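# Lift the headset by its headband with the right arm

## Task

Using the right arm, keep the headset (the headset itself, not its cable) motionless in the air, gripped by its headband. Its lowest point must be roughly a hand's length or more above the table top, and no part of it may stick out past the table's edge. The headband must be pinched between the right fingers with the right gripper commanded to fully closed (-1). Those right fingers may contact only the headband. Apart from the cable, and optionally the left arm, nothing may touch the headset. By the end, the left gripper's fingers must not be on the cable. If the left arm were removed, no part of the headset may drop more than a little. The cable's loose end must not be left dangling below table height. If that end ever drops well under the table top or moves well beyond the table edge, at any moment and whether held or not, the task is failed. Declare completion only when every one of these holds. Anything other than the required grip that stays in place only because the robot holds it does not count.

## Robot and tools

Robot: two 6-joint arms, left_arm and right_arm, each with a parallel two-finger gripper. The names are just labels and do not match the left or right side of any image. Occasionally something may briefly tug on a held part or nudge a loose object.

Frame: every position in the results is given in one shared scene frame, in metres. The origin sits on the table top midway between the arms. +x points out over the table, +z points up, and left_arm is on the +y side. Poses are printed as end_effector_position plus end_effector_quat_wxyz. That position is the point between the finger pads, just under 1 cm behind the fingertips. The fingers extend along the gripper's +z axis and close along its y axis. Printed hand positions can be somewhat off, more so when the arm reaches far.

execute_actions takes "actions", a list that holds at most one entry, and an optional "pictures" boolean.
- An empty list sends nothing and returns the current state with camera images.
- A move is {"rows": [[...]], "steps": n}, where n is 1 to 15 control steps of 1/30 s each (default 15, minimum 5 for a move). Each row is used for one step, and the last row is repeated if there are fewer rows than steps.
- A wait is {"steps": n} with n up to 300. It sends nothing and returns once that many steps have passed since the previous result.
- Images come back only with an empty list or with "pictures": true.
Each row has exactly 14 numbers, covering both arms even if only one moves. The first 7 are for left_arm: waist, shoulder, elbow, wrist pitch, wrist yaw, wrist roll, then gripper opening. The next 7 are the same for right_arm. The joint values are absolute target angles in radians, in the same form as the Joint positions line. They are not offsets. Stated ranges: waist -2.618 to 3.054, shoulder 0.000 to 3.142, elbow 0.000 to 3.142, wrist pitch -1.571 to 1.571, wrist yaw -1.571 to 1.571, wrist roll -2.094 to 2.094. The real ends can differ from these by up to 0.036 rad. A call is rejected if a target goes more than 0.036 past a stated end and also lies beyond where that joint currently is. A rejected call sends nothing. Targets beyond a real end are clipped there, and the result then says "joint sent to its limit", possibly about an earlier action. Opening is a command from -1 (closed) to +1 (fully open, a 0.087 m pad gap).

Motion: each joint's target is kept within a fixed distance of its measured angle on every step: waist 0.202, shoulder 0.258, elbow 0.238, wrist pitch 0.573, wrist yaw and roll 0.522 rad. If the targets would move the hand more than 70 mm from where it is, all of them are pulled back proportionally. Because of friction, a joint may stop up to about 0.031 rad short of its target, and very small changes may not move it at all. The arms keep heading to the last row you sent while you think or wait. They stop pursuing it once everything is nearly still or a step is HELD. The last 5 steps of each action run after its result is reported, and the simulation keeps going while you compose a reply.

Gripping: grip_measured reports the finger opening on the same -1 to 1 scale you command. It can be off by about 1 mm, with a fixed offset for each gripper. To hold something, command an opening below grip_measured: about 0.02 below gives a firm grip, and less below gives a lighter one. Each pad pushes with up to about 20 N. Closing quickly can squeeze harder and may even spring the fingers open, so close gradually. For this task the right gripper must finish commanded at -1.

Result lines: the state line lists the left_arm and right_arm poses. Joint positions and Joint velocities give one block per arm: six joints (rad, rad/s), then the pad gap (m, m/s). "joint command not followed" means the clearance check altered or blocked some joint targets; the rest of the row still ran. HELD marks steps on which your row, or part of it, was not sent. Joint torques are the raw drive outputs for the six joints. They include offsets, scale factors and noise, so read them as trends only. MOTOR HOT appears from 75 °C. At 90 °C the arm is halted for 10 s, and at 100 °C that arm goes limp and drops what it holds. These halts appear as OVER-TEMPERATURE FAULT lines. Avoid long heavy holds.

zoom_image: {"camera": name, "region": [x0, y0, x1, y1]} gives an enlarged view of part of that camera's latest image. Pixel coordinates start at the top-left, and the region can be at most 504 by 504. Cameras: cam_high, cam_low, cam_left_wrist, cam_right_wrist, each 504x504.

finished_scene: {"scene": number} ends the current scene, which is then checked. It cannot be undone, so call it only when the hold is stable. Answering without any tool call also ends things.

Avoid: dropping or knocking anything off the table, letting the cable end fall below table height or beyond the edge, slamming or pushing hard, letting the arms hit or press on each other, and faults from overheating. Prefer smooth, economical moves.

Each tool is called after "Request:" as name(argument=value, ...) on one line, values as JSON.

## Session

Request:
execute_actions(actions=[])

Scene clock: 0.00 s of 4000.00 s.
left_arm: end_effector_position=(+0.1076, -0.0060, +0.1714) grip_measured=+0.999 end_effector_quat_wxyz=(+0.026, -0.272, +0.962, +0.004) | right_arm: end_effector_position=(+0.4809, -0.4362, +0.2540) grip_measured=+0.985 end_effector_quat_wxyz=(+0.237, -0.430, +0.710, -0.506)
Joint positions: left_arm=[-1.221  1.708  1.658 -1.519 -0.053 -1.632  0.087] | right_arm=[ 0.007  1.671  1.336 -0.174  0.69  -1.335  0.087]
Joint velocities: left_arm=[-0.007 -0.017 -0.002 -0.037  0.051 -0.037 -0.001] | right_arm=[-0.007  0.017  0.007 -0.051  0.066  0.007  0.   ]
Joint torques (N m, as the arm reports them, + toward a larger angle): no reading
Motor temperatures (°C, as the motors report them): left_arm=[23 26 27 28 24 25] | right_arm=[25 29 26 27 24 27]

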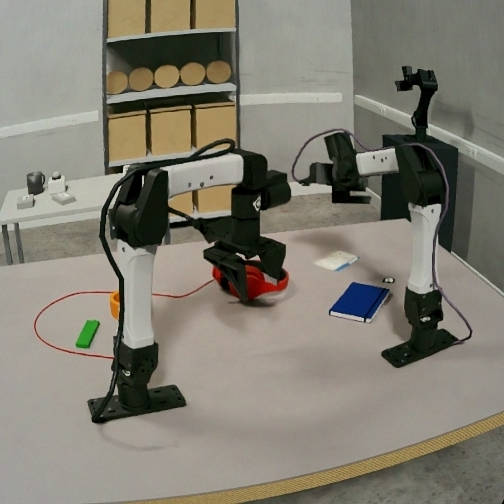

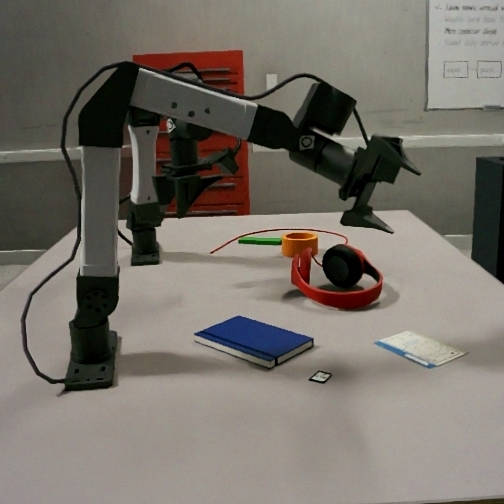

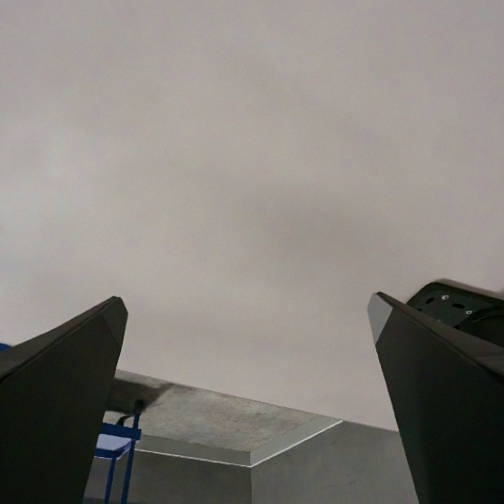

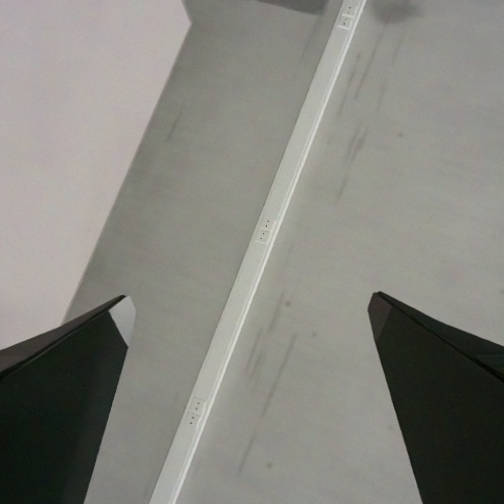

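Request:
zoom_image(camera="cam_low", region=[200, 210, 410, 330])

Request:
zoom_image(camera="cam_high", region=[190, 230, 320, 320])

Request:
zoom_image(camera="cam_high", region=[0, 250, 230, 430])

Region (200, 210, 410, 330) of cam_low's 504x504 image, scaled by 2.400, with more detail than that image has; it fills the top 288 rows of this view, and the rest is white.

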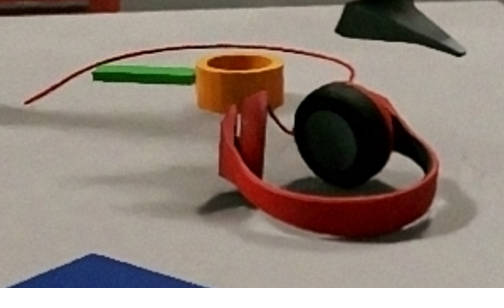

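Region (190, 230, 320, 320) of cam_high's 504x504 image, scaled by 3.877, with more detail than that image has; it fills the top 349 rows of this view, and the rest is white.

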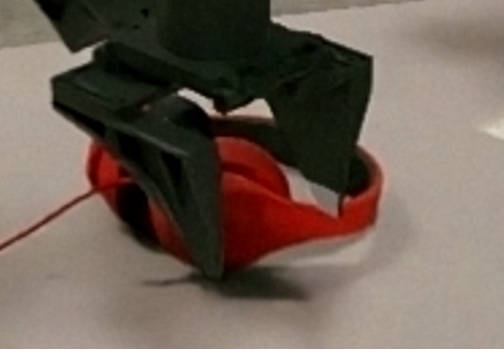

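Region (0, 250, 230, 430) of cam_high's 504x504 image, scaled by 2.191, with more detail than that image has; it fills the top 394 rows of this view, and the rest is white.

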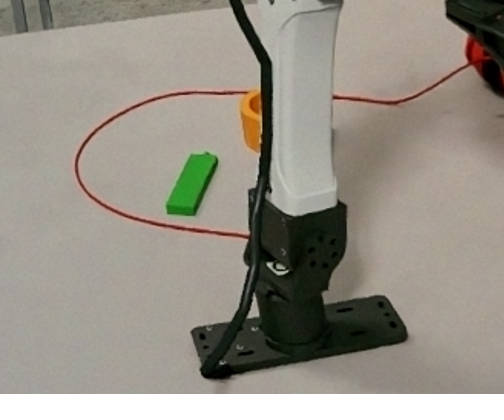

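Request:
execute_actions(actions=[{"rows": [
[-1.221,1.707,1.661,-1.519,-0.053,-1.632,1, 0.008,1.673,1.339,-0.177,0.687,-1.33,1],
[-1.221,1.703,1.669,-1.519,-0.053,-1.632,1, 0.01,1.678,1.347,-0.186,0.68,-1.315,1],
[-1.221,1.697,1.683,-1.519,-0.053,-1.632,1, 0.013,1.686,1.36,-0.2,0.668,-1.292,1],
[-1.221,1.688,1.701,-1.519,-0.053,-1.632,1, 0.017,1.698,1.377,-0.219,0.651,-1.26,1],
[-1.221,1.678,1.724,-1.519,-0.053,-1.632,1, 0.022,1.712,1.398,-0.242,0.631,-1.221,1],
[-1.221,1.666,1.751,-1.519,-0.053,-1.632,1, 0.027,1.728,1.424,-0.27,0.607,-1.175,1],
[-1.221,1.652,1.781,-1.519,-0.053,-1.632,1, 0.034,1.747,1.452,-0.301,0.581,-1.122,1],
[-1.221,1.636,1.814,-1.519,-0.053,-1.632,1, 0.042,1.768,1.484,-0.336,0.551,-1.065,1],
[-1.221,1.62,1.851,-1.519,-0.053,-1.632,1, 0.05,1.79,1.518,-0.373,0.518,-1.002,1],
[-1.221,1.602,1.889,-1.519,-0.053,-1.632,1, 0.058,1.814,1.554,-0.413,0.484,-0.935,1],
[-1.221,1.584,1.93,-1.519,-0.053,-1.632,1, 0.067,1.839,1.593,-0.455,0.448,-0.865,1],
[-1.221,1.564,1.972,-1.519,-0.053,-1.632,1, 0.076,1.865,1.632,-0.498,0.411,-0.792,1],
[-1.221,1.545,2.015,-1.519,-0.053,-1.632,1, 0.086,1.892,1.673,-0.543,0.372,-0.717,1],
[-1.221,1.524,2.059,-1.519,-0.053,-1.632,1, 0.096,1.919,1.715,-0.589,0.333,-0.641,1],
[-1.221,1.504,2.104,-1.519,-0.053,-1.632,1, 0.106,1.947,1.757,-0.635,0.293,-0.564,1]
], "steps": 15}])

Request:
execute_actions(actions=[{"rows": [
[-1.221,1.484,2.149,-1.519,-0.053,-1.632,1, 0.115,1.975,1.799,-0.68,0.253,-0.487,1],
[-1.221,1.463,2.193,-1.519,-0.053,-1.632,1, 0.125,2.002,1.841,-0.726,0.214,-0.411,1],
[-1.221,1.444,2.236,-1.519,-0.053,-1.632,1, 0.135,2.029,1.882,-0.771,0.175,-0.336,1],
[-1.221,1.424,2.278,-1.519,-0.053,-1.632,1, 0.144,2.055,1.921,-0.814,0.138,-0.263,1],
[-1.221,1.406,2.319,-1.519,-0.053,-1.632,1, 0.153,2.08,1.96,-0.856,0.102,-0.193,1],
[-1.221,1.388,2.357,-1.519,-0.053,-1.632,1, 0.161,2.104,1.996,-0.896,0.068,-0.126,1],
[-1.221,1.372,2.394,-1.519,-0.053,-1.632,1, 0.169,2.126,2.03,-0.933,0.035,-0.063,1],
[-1.221,1.356,2.427,-1.519,-0.053,-1.632,1, 0.177,2.147,2.062,-0.968,0.005,-0.006,1],
[-1.221,1.342,2.457,-1.519,-0.053,-1.632,1, 0.184,2.166,2.09,-0.999,-0.021,0.047,1],
[-1.221,1.33,2.484,-1.519,-0.053,-1.632,1, 0.189,2.182,2.116,-1.027,-0.045,0.093,1],
[-1.221,1.32,2.507,-1.519,-0.053,-1.632,1, 0.194,2.196,2.137,-1.05,-0.065,0.132,1],
[-1.221,1.311,2.525,-1.519,-0.053,-1.632,1, 0.198,2.208,2.154,-1.069,-0.082,0.164,1],
[-1.221,1.305,2.539,-1.519,-0.053,-1.632,1, 0.201,2.216,2.167,-1.083,-0.094,0.187,1],
[-1.221,1.301,2.547,-1.519,-0.053,-1.632,1, 0.203,2.221,2.175,-1.092,-0.101,0.202,1],
[-1.221,1.3,2.55,-1.519,-0.053,-1.632,1, 0.204,2.223,2.178,-1.095,-0.104,0.207,1]
], "steps": 15}])

Request:
execute_actions(actions=[{"steps": 22}], pictures=true)

Scene clock: 5.03 s of 4000.00 s.
left_arm: end_effector_position=(+0.1175, -0.0244, +0.2178) grip_measured=+0.999 end_effector_quat_wxyz=(+0.044, -0.273, +0.958, -0.078) | right_arm: end_effector_position=(+0.5042, -0.4095, +0.2360) grip_measured=+0.985 end_effector_quat_wxyz=(+0.283, -0.408, +0.750, -0.437)
Joint positions: left_arm=[-1.221  1.671  1.791 -1.519 -0.053 -1.632  0.087] | right_arm=[ 0.027  1.766  1.478 -0.299  0.597 -1.136  0.087]
Joint velocities: left_arm=[ 0.002 -0.457  1.013  0.022 -0.022 -0.037  0.   ] | right_arm=[ 0.217  0.642  0.979 -0.755 -0.652  1.297  0.   ]
Joint torques (N m, as the arm reports them, + toward a larger angle): left_arm=[  0.65 -11.01  11.31   0.65  -0.14  -0.02] | right_arm=[ 1.23 -8.52  8.24  2.28  0.02  0.12]
Motor temperatures (°C, as the motors report them): left_arm=[23 27 28 28 24 25] | right_arm=[25 30 27 28 24 27]
Steps of this call (steps 1 to 90: nothing new was sent; then 1.70 s passed at rest; steps 91 to 100: the first 10 steps of this action). Readings (joint positions):
91: left_arm=[-1.221 1.708 1.658 -1.519 -0.053 -1.632] | right_arm=[0.007 1.671 1.336 -0.174 0.690 -1.335]
92: left_arm=[-1.221 1.708 1.658 -1.519 -0.053 -1.632] | right_arm=[0.007 1.671 1.336 -0.176 0.690 -1.333]
94: left_arm=[-1.221 1.708 1.661 -1.519 -0.053 -1.632] | right_arm=[0.007 1.674 1.339 -0.187 0.684 -1.317]
98: left_arm=[-1.221 1.696 1.727 -1.520 -0.053 -1.632] | right_arm=[0.014 1.724 1.415 -0.251 0.639 -1.219]
100: the state above

Scene clock: 5.53 s of 4000.00 s.
left_arm: end_effector_position=(+0.0848, +0.0368, +0.5077) grip_measured=+0.999 end_effector_quat_wxyz=(+0.135, -0.244, +0.811, -0.515) | right_arm: end_effector_position=(+0.5103, -0.2242, +0.1428) grip_measured=+0.985 end_effector_quat_wxyz=(+0.300, -0.222, +0.928, -0.020)
Joint positions: left_arm=[-1.221  1.355  2.416 -1.51  -0.053 -1.632  0.087] | right_arm=[ 0.169  2.147  2.048 -0.867  0.094 -0.167  0.087]
Joint velocities: left_arm=[-0.012 -0.481  0.896 -0.022  0.051 -0.007 -0.   ] | right_arm=[ 0.232  0.569  0.803 -1.121 -0.916  1.766  0.001]
Joint torques (N m, as the arm reports them, + toward a larger angle): left_arm=[ 0.65 -0.64  5.56  1.93 -0.07  0.05] | right_arm=[  0.5  -12.6    7.98   1.85   0.05   0.1 ]
Motor temperatures (°C, as the motors report them): left_arm=[23 27 28 28 24 25] | right_arm=[25 30 27 28 24 27]
Steps of this call (steps 1 to 5: the last 5 steps of your previous action; steps 6 to 15: the first 10 steps of this action). Readings (joint positions):
6: left_arm=[-1.221 1.542 2.048 -1.515 -0.053 -1.632] | right_arm=[0.086 1.920 1.712 -0.505 0.413 -0.781]
7: left_arm=[-1.221 1.519 2.094 -1.514 -0.053 -1.632] | right_arm=[0.096 1.948 1.753 -0.545 0.377 -0.712]
9: left_arm=[-1.221 1.474 2.184 -1.513 -0.053 -1.632] | right_arm=[0.116 2.002 1.836 -0.628 0.303 -0.570]
13: left_arm=[-1.221 1.391 2.348 -1.510 -0.053 -1.632] | right_arm=[0.154 2.104 1.986 -0.792 0.159 -0.293]
15: the state above

Scene clock: 6.27 s of 4000.00 s.
left_arm: end_effector_position=(+0.0625, +0.0787, +0.5557) grip_measured=+0.999 end_effector_quat_wxyz=(+0.150, -0.231, +0.759, -0.590) | right_arm: end_effector_position=(+0.4607, -0.1751, +0.1242) grip_measured=+0.985 end_effector_quat_wxyz=(+0.185, -0.088, +0.974, +0.101)
Joint positions: left_arm=[-1.221  1.289  2.536 -1.51  -0.053 -1.632  0.087] | right_arm=[ 0.199  2.221  2.156 -1.091 -0.094  0.2    0.087]
Joint velocities: left_arm=[-0.007 -0.012  0.012 -0.095  0.022 -0.022 -0.001] | right_arm=[ 0.002 -0.022  0.012  0.007 -0.066  0.066 -0.001]
Joint torques (N m, as the arm reports them, + toward a larger angle): left_arm=[ 0.66  2.02  4.42  2.01 -0.06  0.05] | right_arm=[  0.26 -12.51   7.91   1.39  -0.03   0.02]
Motor temperatures (°C, as the motors report them): left_arm=[23 27 28 28 24 25] | right_arm=[25 31 27 28 24 27]
Kept back: nothing.
Steps of this call (steps 1 to 5: the last 5 steps of your previous action; steps 6 to 22: the robot went on to your last target). Readings (joint positions):
1: left_arm=[-1.221 1.340 2.446 -1.510 -0.053 -1.632] | right_arm=[0.177 2.166 2.074 -0.901 0.064 -0.110]
2: left_arm=[-1.221 1.325 2.472 -1.510 -0.053 -1.632] | right_arm=[0.183 2.182 2.097 -0.933 0.037 -0.058]
4: left_arm=[-1.221 1.302 2.511 -1.510 -0.053 -1.632] | right_arm=[0.192 2.206 2.130 -0.986 -0.009 0.030]
8: left_arm=[-1.221 1.284 2.536 -1.510 -0.053 -1.632] | right_arm=[0.199 2.221 2.151 -1.051 -0.062 0.132]
22: the state above

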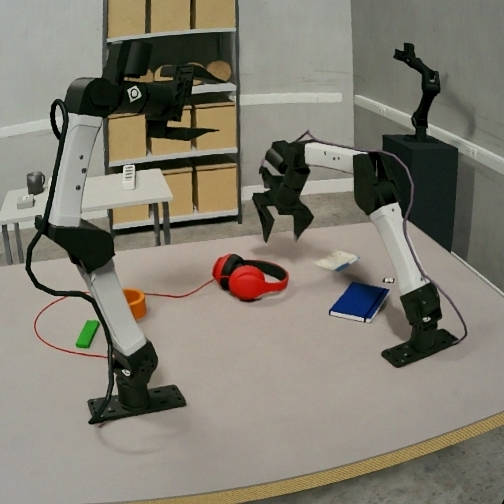

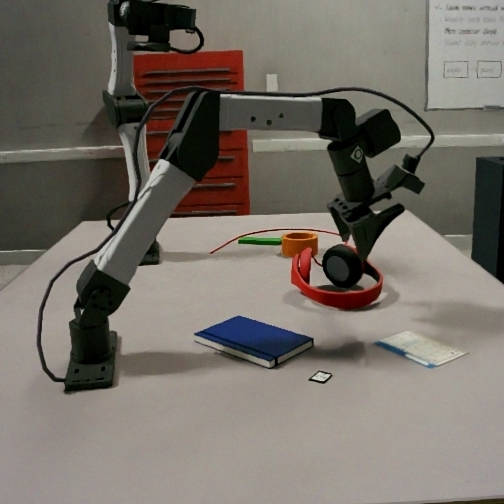

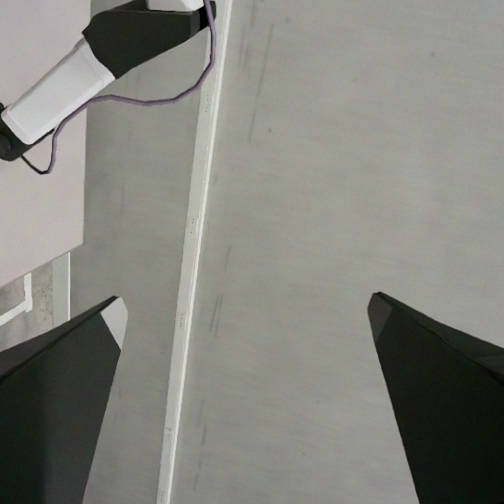

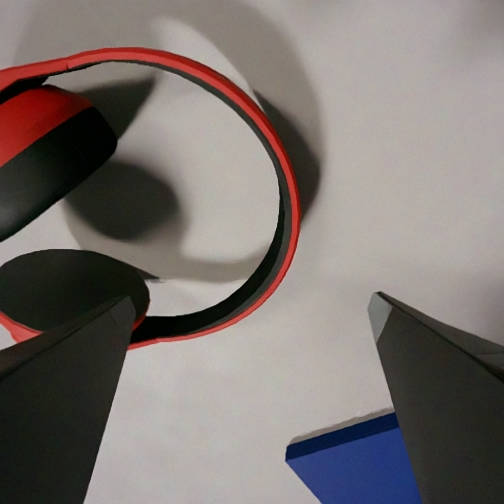

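Request:
execute_actions(actions=[])

Scene clock: 7.23 s of 4000.00 s.
left_arm: end_effector_position=(+0.0625, +0.0787, +0.5557) grip_measured=+0.999 end_effector_quat_wxyz=(+0.150, -0.231, +0.759, -0.590) | right_arm: end_effector_position=(+0.4603, -0.1748, +0.1242) grip_measured=+0.985 end_effector_quat_wxyz=(+0.184, -0.087, +0.974, +0.102)
Joint positions: left_arm=[-1.221  1.289  2.536 -1.51  -0.053 -1.632  0.087] | right_arm=[ 0.199  2.221  2.156 -1.092 -0.095  0.203  0.087]
Joint velocities: left_arm=[-0.012  0.007 -0.012 -0.066  0.007 -0.051  0.   ] | right_arm=[ 0.012 -0.012 -0.002  0.051  0.037  0.007 -0.001]
Joint torques (N m, as the arm reports them, + toward a larger angle): left_arm=[ 0.65  2.01  4.41  2.01 -0.06  0.05] | right_arm=[  0.27 -12.58   7.99   1.42  -0.1    0.1 ]
Motor temperatures (°C, as the motors report them): left_arm=[23 27 28 28 24 25] | right_arm=[25 31 27 28 24 27]
Kept back: nothing.
Steps of this call (steps 1 to 29: the robot went on to your last target). Readings (joint positions):
1: left_arm=[-1.221 1.289 2.536 -1.510 -0.053 -1.632] | right_arm=[0.199 2.221 2.156 -1.091 -0.094 0.200]
2: left_arm=[-1.221 1.289 2.536 -1.510 -0.053 -1.632] | right_arm=[0.199 2.221 2.156 -1.091 -0.094 0.201]
4: left_arm=[-1.221 1.289 2.536 -1.510 -0.053 -1.632] | right_arm=[0.199 2.221 2.156 -1.092 -0.095 0.201]
8: left_arm=[-1.221 1.289 2.536 -1.510 -0.053 -1.632] | right_arm=[0.199 2.221 2.156 -1.092 -0.095 0.202]
29: the state above

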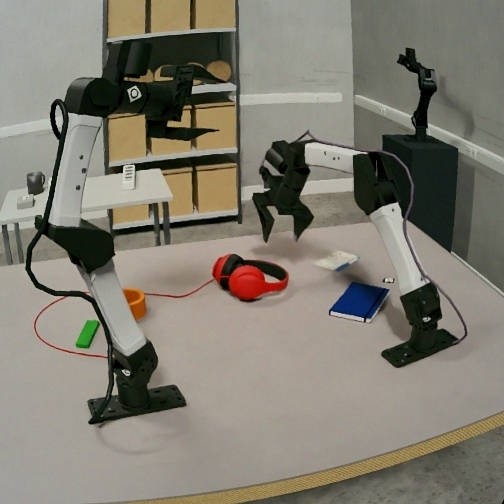

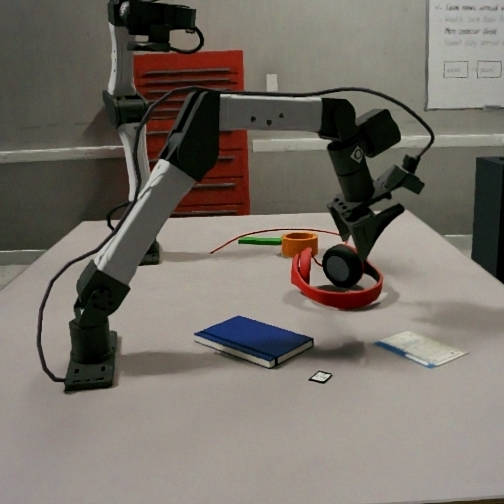

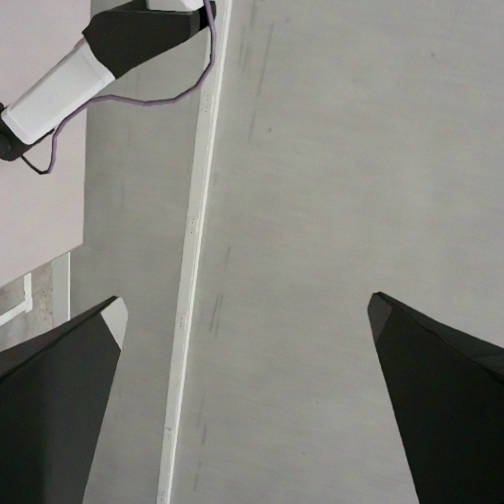

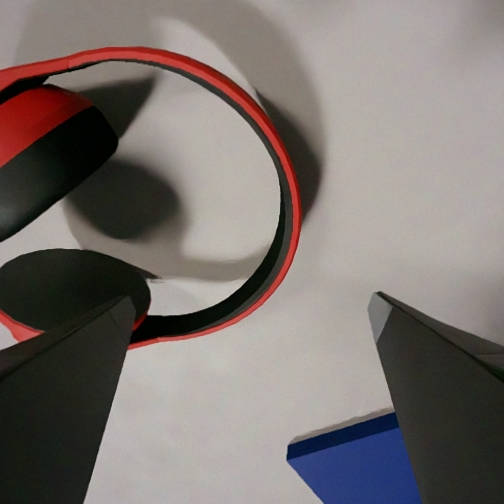

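Request:
zoom_image(camera="cam_right_wrist", region=[160, 40, 360, 360])

Request:
zoom_image(camera="cam_high", region=[0, 230, 320, 430])

Region (160, 40, 360, 360) of cam_right_wrist's 504x504 image, scaled by 1.575, with more detail than that image has; it fills the left 315 columns of this view, and the rest is white.

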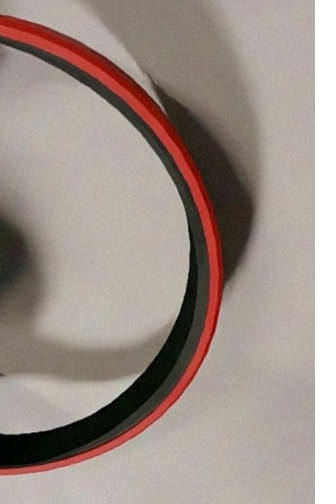

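Region (0, 230, 320, 430) of cam_high's 504x504 image, scaled by 1.575, with more detail than that image has; it fills the top 315 rows of this view, and the rest is white.

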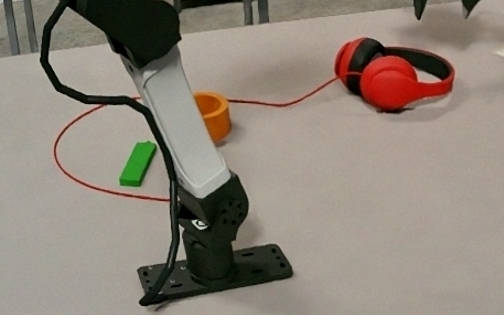

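Request:
execute_actions(actions=[{"rows":[[-1.221,1.3,2.55,-1.519,-0.053,-1.632,1,0.197,2.22,2.148,-1.064,-0.104,0.207,0.96],[-1.221,1.3,2.55,-1.519,-0.053,-1.632,1,0.194,2.219,2.143,-1.052,-0.104,0.207,0.9],[-1.221,1.3,2.55,-1.519,-0.053,-1.632,1,0.192,2.219,2.134,-1.038,-0.104,0.207,0.84],[-1.221,1.3,2.55,-1.519,-0.053,-1.632,1,0.19,2.219,2.122,-1.02,-0.104,0.207,0.78],[-1.221,1.3,2.55,-1.519,-0.053,-1.632,1,0.188,2.219,2.107,-1.0,-0.104,0.207,0.72],[-1.221,1.3,2.55,-1.519,-0.053,-1.632,1,0.186,2.219,2.089,-0.977,-0.104,0.207,0.66],[-1.221,1.3,2.55,-1.519,-0.053,-1.632,1,0.184,2.219,2.069,-0.953,-0.104,0.207,0.6],[-1.221,1.3,2.55,-1.519,-0.053,-1.632,1,0.182,2.219,2.047,-0.928,-0.104,0.207,0.54],[-1.221,1.3,2.55,-1.519,-0.053,-1.632,1,0.181,2.219,2.022,-0.901,-0.104,0.207,0.48],[-1.221,1.3,2.55,-1.519,-0.053,-1.632,1,0.18,2.219,1.997,-0.875,-0.104,0.207,0.42],[-1.221,1.3,2.55,-1.519,-0.053,-1.632,1,0.18,2.219,1.97,-0.848,-0.104,0.207,0.36],[-1.221,1.3,2.55,-1.519,-0.053,-1.632,1,0.18,2.219,1.943,-0.821,-0.104,0.207,0.3],[-1.221,1.3,2.55,-1.519,-0.053,-1.632,1,0.18,2.219,1.916,-0.796,-0.104,0.207,0.24],[-1.221,1.3,2.55,-1.519,-0.053,-1.632,1,0.18,2.219,1.889,-0.772,-0.104,0.207,0.18],[-1.221,1.3,2.55,-1.519,-0.053,-1.632,1,0.18,2.219,1.864,-0.749,-0.104,0.207,0.12]],"steps":15}])

Request:
execute_actions(actions=[{"rows":[[-1.221,1.3,2.55,-1.519,-0.053,-1.632,1,0.18,2.219,1.84,-0.729,-0.104,0.207,0.08],[-1.221,1.3,2.55,-1.519,-0.053,-1.632,1,0.18,2.219,1.817,-0.711,-0.104,0.207,0.05],[-1.221,1.3,2.55,-1.519,-0.053,-1.632,1,0.18,2.219,1.797,-0.697,-0.104,0.207,0.02],[-1.221,1.3,2.55,-1.519,-0.053,-1.632,1,0.18,2.219,1.779,-0.685,-0.104,0.207,0.0],[-1.221,1.3,2.55,-1.519,-0.053,-1.632,1,0.18,2.219,1.764,-0.676,-0.104,0.207,0.0],[-1.221,1.3,2.55,-1.519,-0.053,-1.632,1,0.18,2.219,1.752,-0.671,-0.104,0.207,0.0],[-1.221,1.3,2.55,-1.519,-0.053,-1.632,1,0.18,2.219,1.743,-0.669,-0.104,0.207,0.0],[-1.221,1.3,2.55,-1.519,-0.053,-1.632,1,0.18,2.219,1.738,-0.669,-0.104,0.207,0.0],[-1.221,1.3,2.55,-1.519,-0.053,-1.632,1,0.18,2.219,1.736,-0.669,-0.104,0.207,0.0]],"steps":13}])

Request:
execute_actions(actions=[{"steps":8}], pictures=true)

Scene clock: 11.93 s of 4000.00 s.
left_arm: end_effector_position=(+0.0625, +0.0787, +0.5557) grip_measured=+0.999 end_effector_quat_wxyz=(+0.150, -0.231, +0.759, -0.590) | right_arm: end_effector_position=(+0.4682, -0.1730, +0.1000) grip_measured=+0.451 end_effector_quat_wxyz=(+0.193, -0.086, +0.972, +0.104)
Joint positions: left_arm=[-1.221  1.289  2.536 -1.51  -0.053 -1.632  0.087] | right_arm=[ 0.197  2.221  2.054 -0.971 -0.096  0.203  0.063]
Joint velocities: left_arm=[-0.022  0.007  0.002 -0.007 -0.007 -0.081 -0.   ] | right_arm=[-0.037 -0.002 -0.701  0.652  0.007 -0.007 -0.055]
Joint torques (N m, as the arm reports them, + toward a larger angle): left_arm=[ 0.64  2.04  4.43  2.01 -0.06  0.05] | right_arm=[ -0.79 -12.88   5.54   1.53  -0.04   0.07]
Motor temperatures (°C, as the motors report them): left_arm=[23 27 28 29 24 25] | right_arm=[25 34 28 28 24 27]
Steps of this call (steps 1 to 15: the robot went on to your last target; steps 16 to 90: nothing new was sent; then 1.37 s passed at rest; steps 91 to 100: the first 10 steps of this action). Readings (joint positions):
91: left_arm=[-1.221 1.289 2.536 -1.510 -0.053 -1.632] | right_arm=[0.199 2.221 2.156 -1.091 -0.095 0.203]
92: left_arm=[-1.221 1.289 2.536 -1.510 -0.053 -1.632] | right_arm=[0.199 2.221 2.156 -1.088 -0.095 0.203]
94: left_arm=[-1.221 1.289 2.536 -1.510 -0.053 -1.632] | right_arm=[0.199 2.221 2.151 -1.073 -0.095 0.203]
98: left_arm=[-1.221 1.289 2.536 -1.510 -0.053 -1.632] | right_arm=[0.199 2.221 2.099 -1.011 -0.095 0.203]
100: the state above

Scene clock: 12.37 s of 4000.00 s.
left_arm: end_effector_position=(+0.0625, +0.0787, +0.5557) grip_measured=+0.999 end_effector_quat_wxyz=(+0.150, -0.231, +0.759, -0.590) | right_arm: end_effector_position=(+0.4525, -0.1826, +0.0233) grip_measured=+0.000 end_effector_quat_wxyz=(+0.169, -0.082, +0.977, +0.097)
Joint positions: left_arm=[-1.221  1.289  2.536 -1.51  -0.053 -1.632  0.087] | right_arm=[ 0.189  2.221  1.761 -0.73  -0.096  0.203  0.044]
Joint velocities: left_arm=[-0.002 -0.002 -0.027 -0.022 -0.022 -0.051  0.001] | right_arm=[ 0.017  0.007 -0.295  0.256 -0.066 -0.051  0.001]
Joint torques (N m, as the arm reports them, + toward a larger angle): left_arm=[ 0.64  2.04  4.43  2.01 -0.06  0.05] | right_arm=[ -0.44 -12.88   5.87   1.62  -0.04   0.09]
Motor temperatures (°C, as the motors report them): left_arm=[23 27 28 29 24 25] | right_arm=[25 34 28 28 24 27]
Steps of this call (steps 1 to 5: the last 5 steps of your previous action; steps 6 to 13: the first 8 steps of this action). Readings (joint positions):
6: left_arm=[-1.221 1.289 2.536 -1.510 -0.053 -1.632] | right_arm=[0.189 2.221 1.894 -0.838 -0.096 0.203]
7: left_arm=[-1.221 1.289 2.536 -1.510 -0.053 -1.632] | right_arm=[0.189 2.221 1.869 -0.817 -0.096 0.203]
9: left_arm=[-1.221 1.289 2.536 -1.510 -0.053 -1.632] | right_arm=[0.189 2.221 1.823 -0.779 -0.096 0.203]
13: the state above

Scene clock: 12.63 s of 4000.00 s.
left_arm: end_effector_position=(+0.0625, +0.0787, +0.5557) grip_measured=+0.999 end_effector_quat_wxyz=(+0.150, -0.231, +0.759, -0.590) | right_arm: end_effector_position=(+0.4566, -0.1811, +0.0209) grip_measured=+0.000 end_effector_quat_wxyz=(+0.179, -0.082, +0.975, +0.100)
Joint positions: left_arm=[-1.221  1.289  2.536 -1.51  -0.053 -1.632  0.087] | right_arm=[ 0.189  2.221  1.746 -0.694 -0.096  0.203  0.044]
Joint velocities: left_arm=[-0.002 -0.012  0.017  0.007  0.037  0.037  0.001] | right_arm=[-0.007  0.007  0.007  0.095  0.022  0.066 -0.001]
Joint torques (N m, as the arm reports them, + toward a larger angle): left_arm=[ 0.64  2.03  4.42  2.01 -0.06  0.05] | right_arm=[ -0.64 -12.83   5.7    1.61  -0.02   0.06]
Motor temperatures (°C, as the motors report them): left_arm=[23 27 28 29 24 25] | right_arm=[25 34 28 28 24 27]
Kept back: nothing.
Steps of this call (steps 1 to 5: the last 5 steps of your previous action; steps 6 to 8: the robot went on to your last target). Readings (joint positions):
1: left_arm=[-1.221 1.289 2.536 -1.510 -0.053 -1.632] | right_arm=[0.189 2.221 1.753 -0.723 -0.096 0.203]
2: left_arm=[-1.221 1.289 2.536 -1.510 -0.053 -1.632] | right_arm=[0.189 2.221 1.749 -0.718 -0.096 0.203]
4: left_arm=[-1.221 1.289 2.536 -1.510 -0.053 -1.632] | right_arm=[0.189 2.221 1.746 -0.710 -0.096 0.203]
8: the state above

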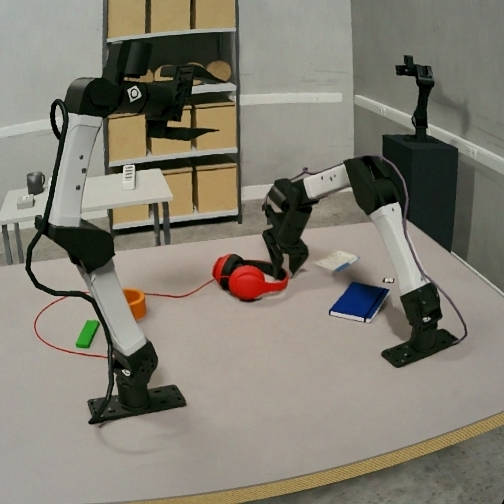

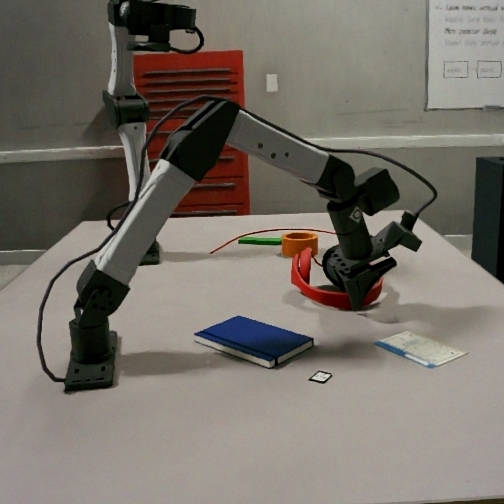

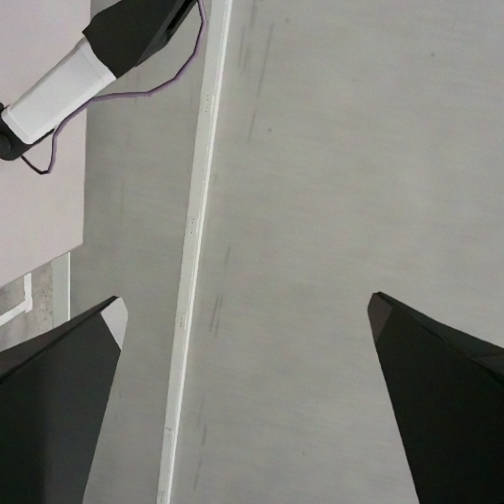

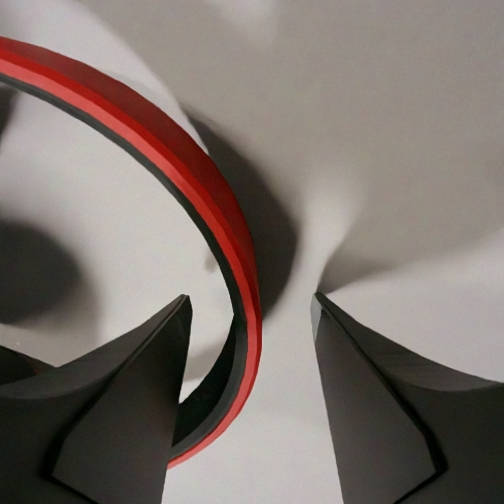

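Request:
zoom_image(camera="cam_low", region=[280, 230, 420, 330])

Request:
zoom_image(camera="cam_high", region=[200, 220, 340, 320])

Region (280, 230, 420, 330) of cam_low's 504x504 image, scaled by 3.600, with more detail than that image has; it fills the top 360 rows of this view, and the rest is white.

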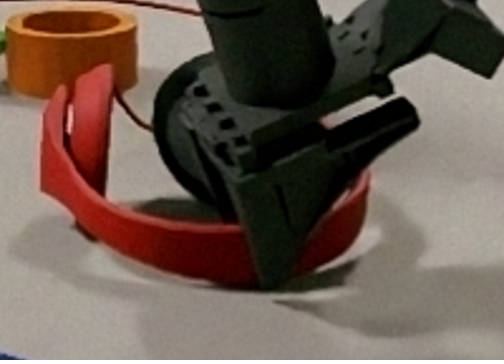

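Region (200, 220, 340, 320) of cam_high's 504x504 image, scaled by 3.600, with more detail than that image has; it fills the top 360 rows of this view, and the rest is white.

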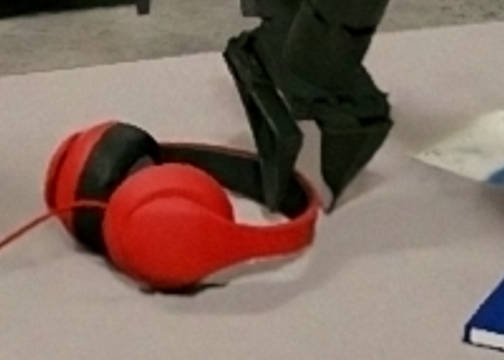

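Request:
execute_actions(actions=[{"rows":[[-1.221,1.3,2.55,-1.519,-0.053,-1.632,1,0.18,2.219,1.733,-0.669,-0.104,0.207,-0.1],[-1.221,1.3,2.55,-1.519,-0.053,-1.632,1,0.18,2.219,1.73,-0.669,-0.104,0.207,-0.2],[-1.221,1.3,2.55,-1.519,-0.053,-1.632,1,0.18,2.219,1.727,-0.669,-0.104,0.207,-0.3],[-1.221,1.3,2.55,-1.519,-0.053,-1.632,1,0.18,2.219,1.725,-0.669,-0.104,0.207,-0.4],[-1.221,1.3,2.55,-1.519,-0.053,-1.632,1,0.18,2.219,1.725,-0.669,-0.104,0.207,-0.5],[-1.221,1.3,2.55,-1.519,-0.053,-1.632,1,0.18,2.219,1.725,-0.669,-0.104,0.207,-0.59],[-1.221,1.3,2.55,-1.519,-0.053,-1.632,1,0.182,2.219,1.725,-0.669,-0.104,0.207,-0.67],[-1.221,1.3,2.55,-1.519,-0.053,-1.632,1,0.184,2.219,1.725,-0.672,-0.102,0.206,-0.73],[-1.221,1.3,2.55,-1.519,-0.053,-1.632,1,0.186,2.219,1.725,-0.675,-0.1,0.205,-0.78],[-1.221,1.3,2.55,-1.519,-0.053,-1.632,1,0.188,2.218,1.728,-0.678,-0.098,0.204,-0.82],[-1.221,1.3,2.55,-1.519,-0.053,-1.632,1,0.189,2.216,1.731,-0.681,-0.096,0.203,-0.86],[-1.221,1.3,2.55,-1.519,-0.053,-1.632,1,0.19,2.214,1.735,-0.684,-0.095,0.202,-0.9],[-1.221,1.3,2.55,-1.519,-0.053,-1.632,1,0.191,2.212,1.739,-0.686,-0.094,0.201,-0.94],[-1.221,1.3,2.55,-1.519,-0.053,-1.632,1,0.192,2.21,1.743,-0.688,-0.092,0.2,-0.97],[-1.221,1.3,2.55,-1.519,-0.053,-1.632,1,0.193,2.208,1.747,-0.692,-0.088,0.197,-1]],"steps":15}])

Request:
execute_actions(actions=[{"rows":[[-1.221,1.3,2.55,-1.519,-0.053,-1.632,1,0.197,2.203,1.76,-0.715,-0.068,0.187,-1],[-1.221,1.3,2.55,-1.519,-0.053,-1.632,1,0.2,2.198,1.78,-0.748,-0.046,0.178,-1],[-1.221,1.3,2.55,-1.519,-0.053,-1.632,1,0.206,2.194,1.802,-0.784,-0.016,0.165,-1],[-1.221,1.3,2.55,-1.519,-0.053,-1.632,1,0.214,2.192,1.826,-0.82,0.02,0.149,-1],[-1.221,1.3,2.55,-1.519,-0.053,-1.632,1,0.223,2.189,1.853,-0.853,0.06,0.132,-1],[-1.221,1.3,2.55,-1.519,-0.053,-1.632,1,0.234,2.185,1.879,-0.884,0.104,0.113,-1],[-1.221,1.3,2.55,-1.519,-0.053,-1.632,1,0.246,2.181,1.903,-0.911,0.148,0.094,-1],[-1.221,1.3,2.55,-1.519,-0.053,-1.632,1,0.258,2.176,1.924,-0.934,0.192,0.075,-1],[-1.221,1.3,2.55,-1.519,-0.053,-1.632,1,0.271,2.17,1.94,-0.951,0.233,0.058,-1],[-1.221,1.3,2.55,-1.519,-0.053,-1.632,1,0.282,2.164,1.951,-0.964,0.269,0.042,-1],[-1.221,1.3,2.55,-1.519,-0.053,-1.632,1,0.293,2.158,1.958,-0.972,0.299,0.029,-1],[-1.221,1.3,2.55,-1.519,-0.053,-1.632,1,0.302,2.152,1.961,-0.977,0.321,0.02,-1],[-1.221,1.3,2.55,-1.519,-0.053,-1.632,1,0.309,2.148,1.963,-0.98,0.335,0.014,-1],[-1.221,1.3,2.55,-1.519,-0.053,-1.632,1,0.313,2.146,1.963,-0.98,0.34,0.012,-1],[-1.221,1.3,2.55,-1.519,-0.053,-1.632,1,0.315,2.145,1.963,-0.98,0.34,0.012,-1]],"steps":15}])

Request:
execute_actions(actions=[{"steps":7}], pictures=true)

Scene clock: 19.87 s of 4000.00 s.
left_arm: end_effector_position=(+0.0625, +0.0787, +0.5557) grip_measured=+0.999 end_effector_quat_wxyz=(+0.150, -0.231, +0.759, -0.590) | right_arm: end_effector_position=(+0.4585, -0.1801, +0.0214) grip_measured=-0.797 end_effector_quat_wxyz=(+0.183, -0.082, +0.974, +0.102)
Joint positions: left_arm=[-1.221  1.289  2.536 -1.51  -0.053 -1.632  0.087] | right_arm=[ 0.189  2.221  1.746 -0.685 -0.098  0.203  0.009]
Joint velocities: left_arm=[-0.007  0.012  0.007  0.007  0.022 -0.022  0.001] | right_arm=[-0.002 -0.002 -0.002  0.11  -0.037  0.081 -0.04 ]
Joint torques (N m, as the arm reports them, + toward a larger angle): left_arm=[ 0.66  2.03  4.42  2.01 -0.06  0.05] | right_arm=[ -0.17 -13.06   4.82   1.5    0.03   0.08]
Motor temperatures (°C, as the motors report them): left_arm=[23 27 28 31 24 25] | right_arm=[25 37 28 29 24 27]
Steps of this call (steps 1 to 30: the robot went on to your last target; steps 31 to 90: nothing new was sent; then 3.90 s passed at rest; steps 91 to 100: the first 10 steps of this action). Readings (joint positions):
91: left_arm=[-1.221 1.289 2.536 -1.510 -0.053 -1.632] | right_arm=[0.189 2.221 1.746 -0.685 -0.096 0.203]
92: left_arm=[-1.221 1.289 2.536 -1.510 -0.053 -1.632] | right_arm=[0.189 2.221 1.746 -0.685 -0.096 0.203]
94: left_arm=[-1.221 1.289 2.536 -1.510 -0.053 -1.632] | right_arm=[0.189 2.221 1.746 -0.685 -0.096 0.203]
98: left_arm=[-1.221 1.289 2.536 -1.510 -0.053 -1.632] | right_arm=[0.189 2.221 1.746 -0.685 -0.096 0.203]
100: the state above

Scene clock: 20.37 s of 4000.00 s.
left_arm: end_effector_position=(+0.0625, +0.0787, +0.5557) grip_measured=+0.999 end_effector_quat_wxyz=(+0.150, -0.231, +0.759, -0.590) | right_arm: end_effector_position=(+0.4617, -0.1944, +0.0614) grip_measured=-0.824 end_effector_quat_wxyz=(+0.201, -0.133, +0.971, -0.007)
Joint positions: left_arm=[-1.221  1.289  2.536 -1.51  -0.053 -1.632  0.087] | right_arm=[ 0.246  2.208  1.896 -0.87   0.12   0.112  0.008]
Joint velocities: left_arm=[-0.012 -0.022 -0.007 -0.022 -0.022 -0.051 -0.   ] | right_arm=[ 0.379 -0.178  0.452 -0.637  1.223 -0.549  0.001]
Joint torques (N m, as the arm reports them, + toward a larger angle): left_arm=[ 0.64  2.04  4.43  2.01 -0.06  0.05] | right_arm=[  0.81 -15.58   8.54   1.45  -0.17   0.12]
Motor temperatures (°C, as the motors report them): left_arm=[23 27 28 31 24 25] | right_arm=[25 38 28 29 24 27]
Steps of this call (steps 1 to 5: the last 5 steps of your previous action; steps 6 to 15: the first 10 steps of this action). Readings (joint positions):
6: left_arm=[-1.221 1.289 2.536 -1.510 -0.053 -1.632] | right_arm=[0.189 2.221 1.746 -0.684 -0.097 0.207]
7: left_arm=[-1.221 1.289 2.536 -1.510 -0.053 -1.632] | right_arm=[0.189 2.221 1.749 -0.691 -0.094 0.207]
9: left_arm=[-1.221 1.289 2.536 -1.510 -0.053 -1.632] | right_arm=[0.193 2.221 1.770 -0.723 -0.073 0.199]
13: left_arm=[-1.221 1.289 2.536 -1.510 -0.053 -1.632] | right_arm=[0.221 2.217 1.857 -0.824 0.040 0.145]
15: the state above

Scene clock: 20.60 s of 4000.00 s.
left_arm: end_effector_position=(+0.0625, +0.0787, +0.5557) grip_measured=+0.999 end_effector_quat_wxyz=(+0.150, -0.231, +0.759, -0.590) | right_arm: end_effector_position=(+0.4514, -0.2003, +0.0918) grip_measured=-0.823 end_effector_quat_wxyz=(+0.213, -0.188, +0.954, -0.094)
Joint positions: left_arm=[-1.221  1.289  2.536 -1.51  -0.053 -1.632  0.087] | right_arm=[ 0.314  2.17   1.935 -0.963  0.295  0.03   0.008]
Joint velocities: left_arm=[-0.007  0.002  0.012 -0.051 -0.037 -0.037  0.   ] | right_arm=[ 0.071 -0.046  0.012 -0.198  0.271 -0.154  0.   ]
Joint torques (N m, as the arm reports them, + toward a larger angle): left_arm=[ 0.66  2.03  4.42  2.   -0.06  0.05] | right_arm=[ -0.29 -14.42   8.37   1.48   0.31   0.09]
Motor temperatures (°C, as the motors report them): left_arm=[23 27 28 31 24 25] | right_arm=[25 38 28 29 24 27]
Kept back: nothing.
Steps of this call (steps 1 to 5: the last 5 steps of your previous action; steps 6 to 7: the robot went on to your last target). Readings (joint positions):
1: left_arm=[-1.221 1.289 2.536 -1.510 -0.053 -1.632] | right_arm=[0.259 2.202 1.909 -0.891 0.159 0.095]
2: left_arm=[-1.221 1.289 2.536 -1.510 -0.053 -1.632] | right_arm=[0.272 2.195 1.919 -0.908 0.195 0.079]
4: left_arm=[-1.221 1.289 2.536 -1.510 -0.053 -1.632] | right_arm=[0.294 2.181 1.930 -0.937 0.250 0.053]
7: the state above

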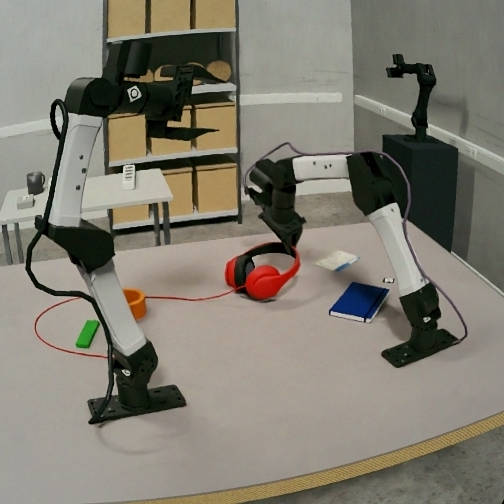

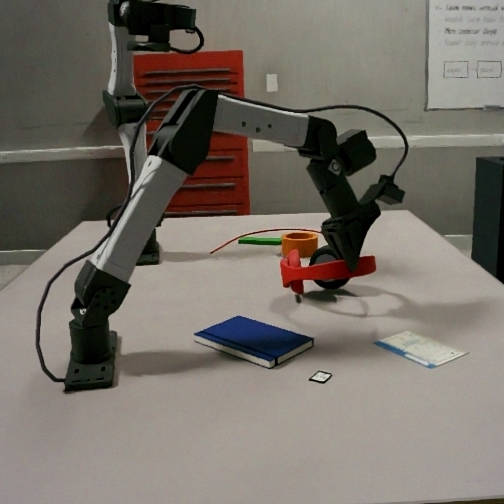

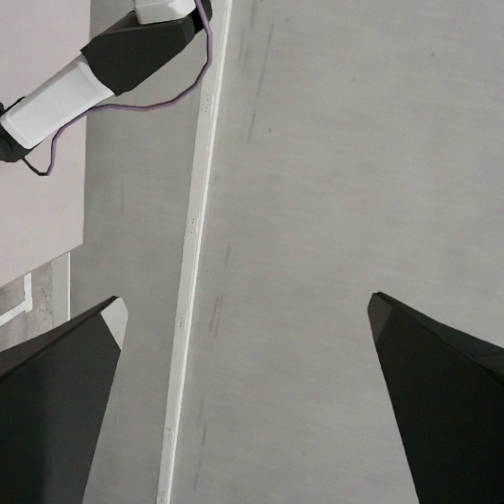

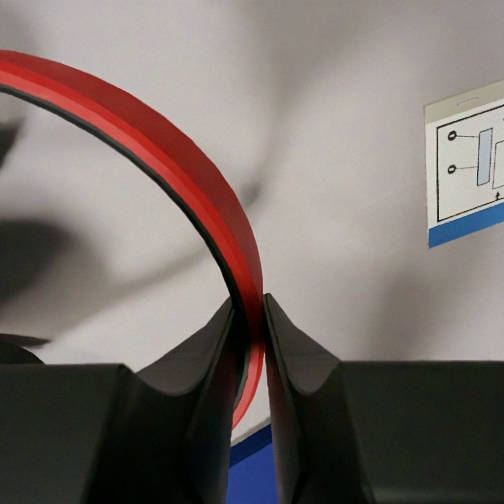

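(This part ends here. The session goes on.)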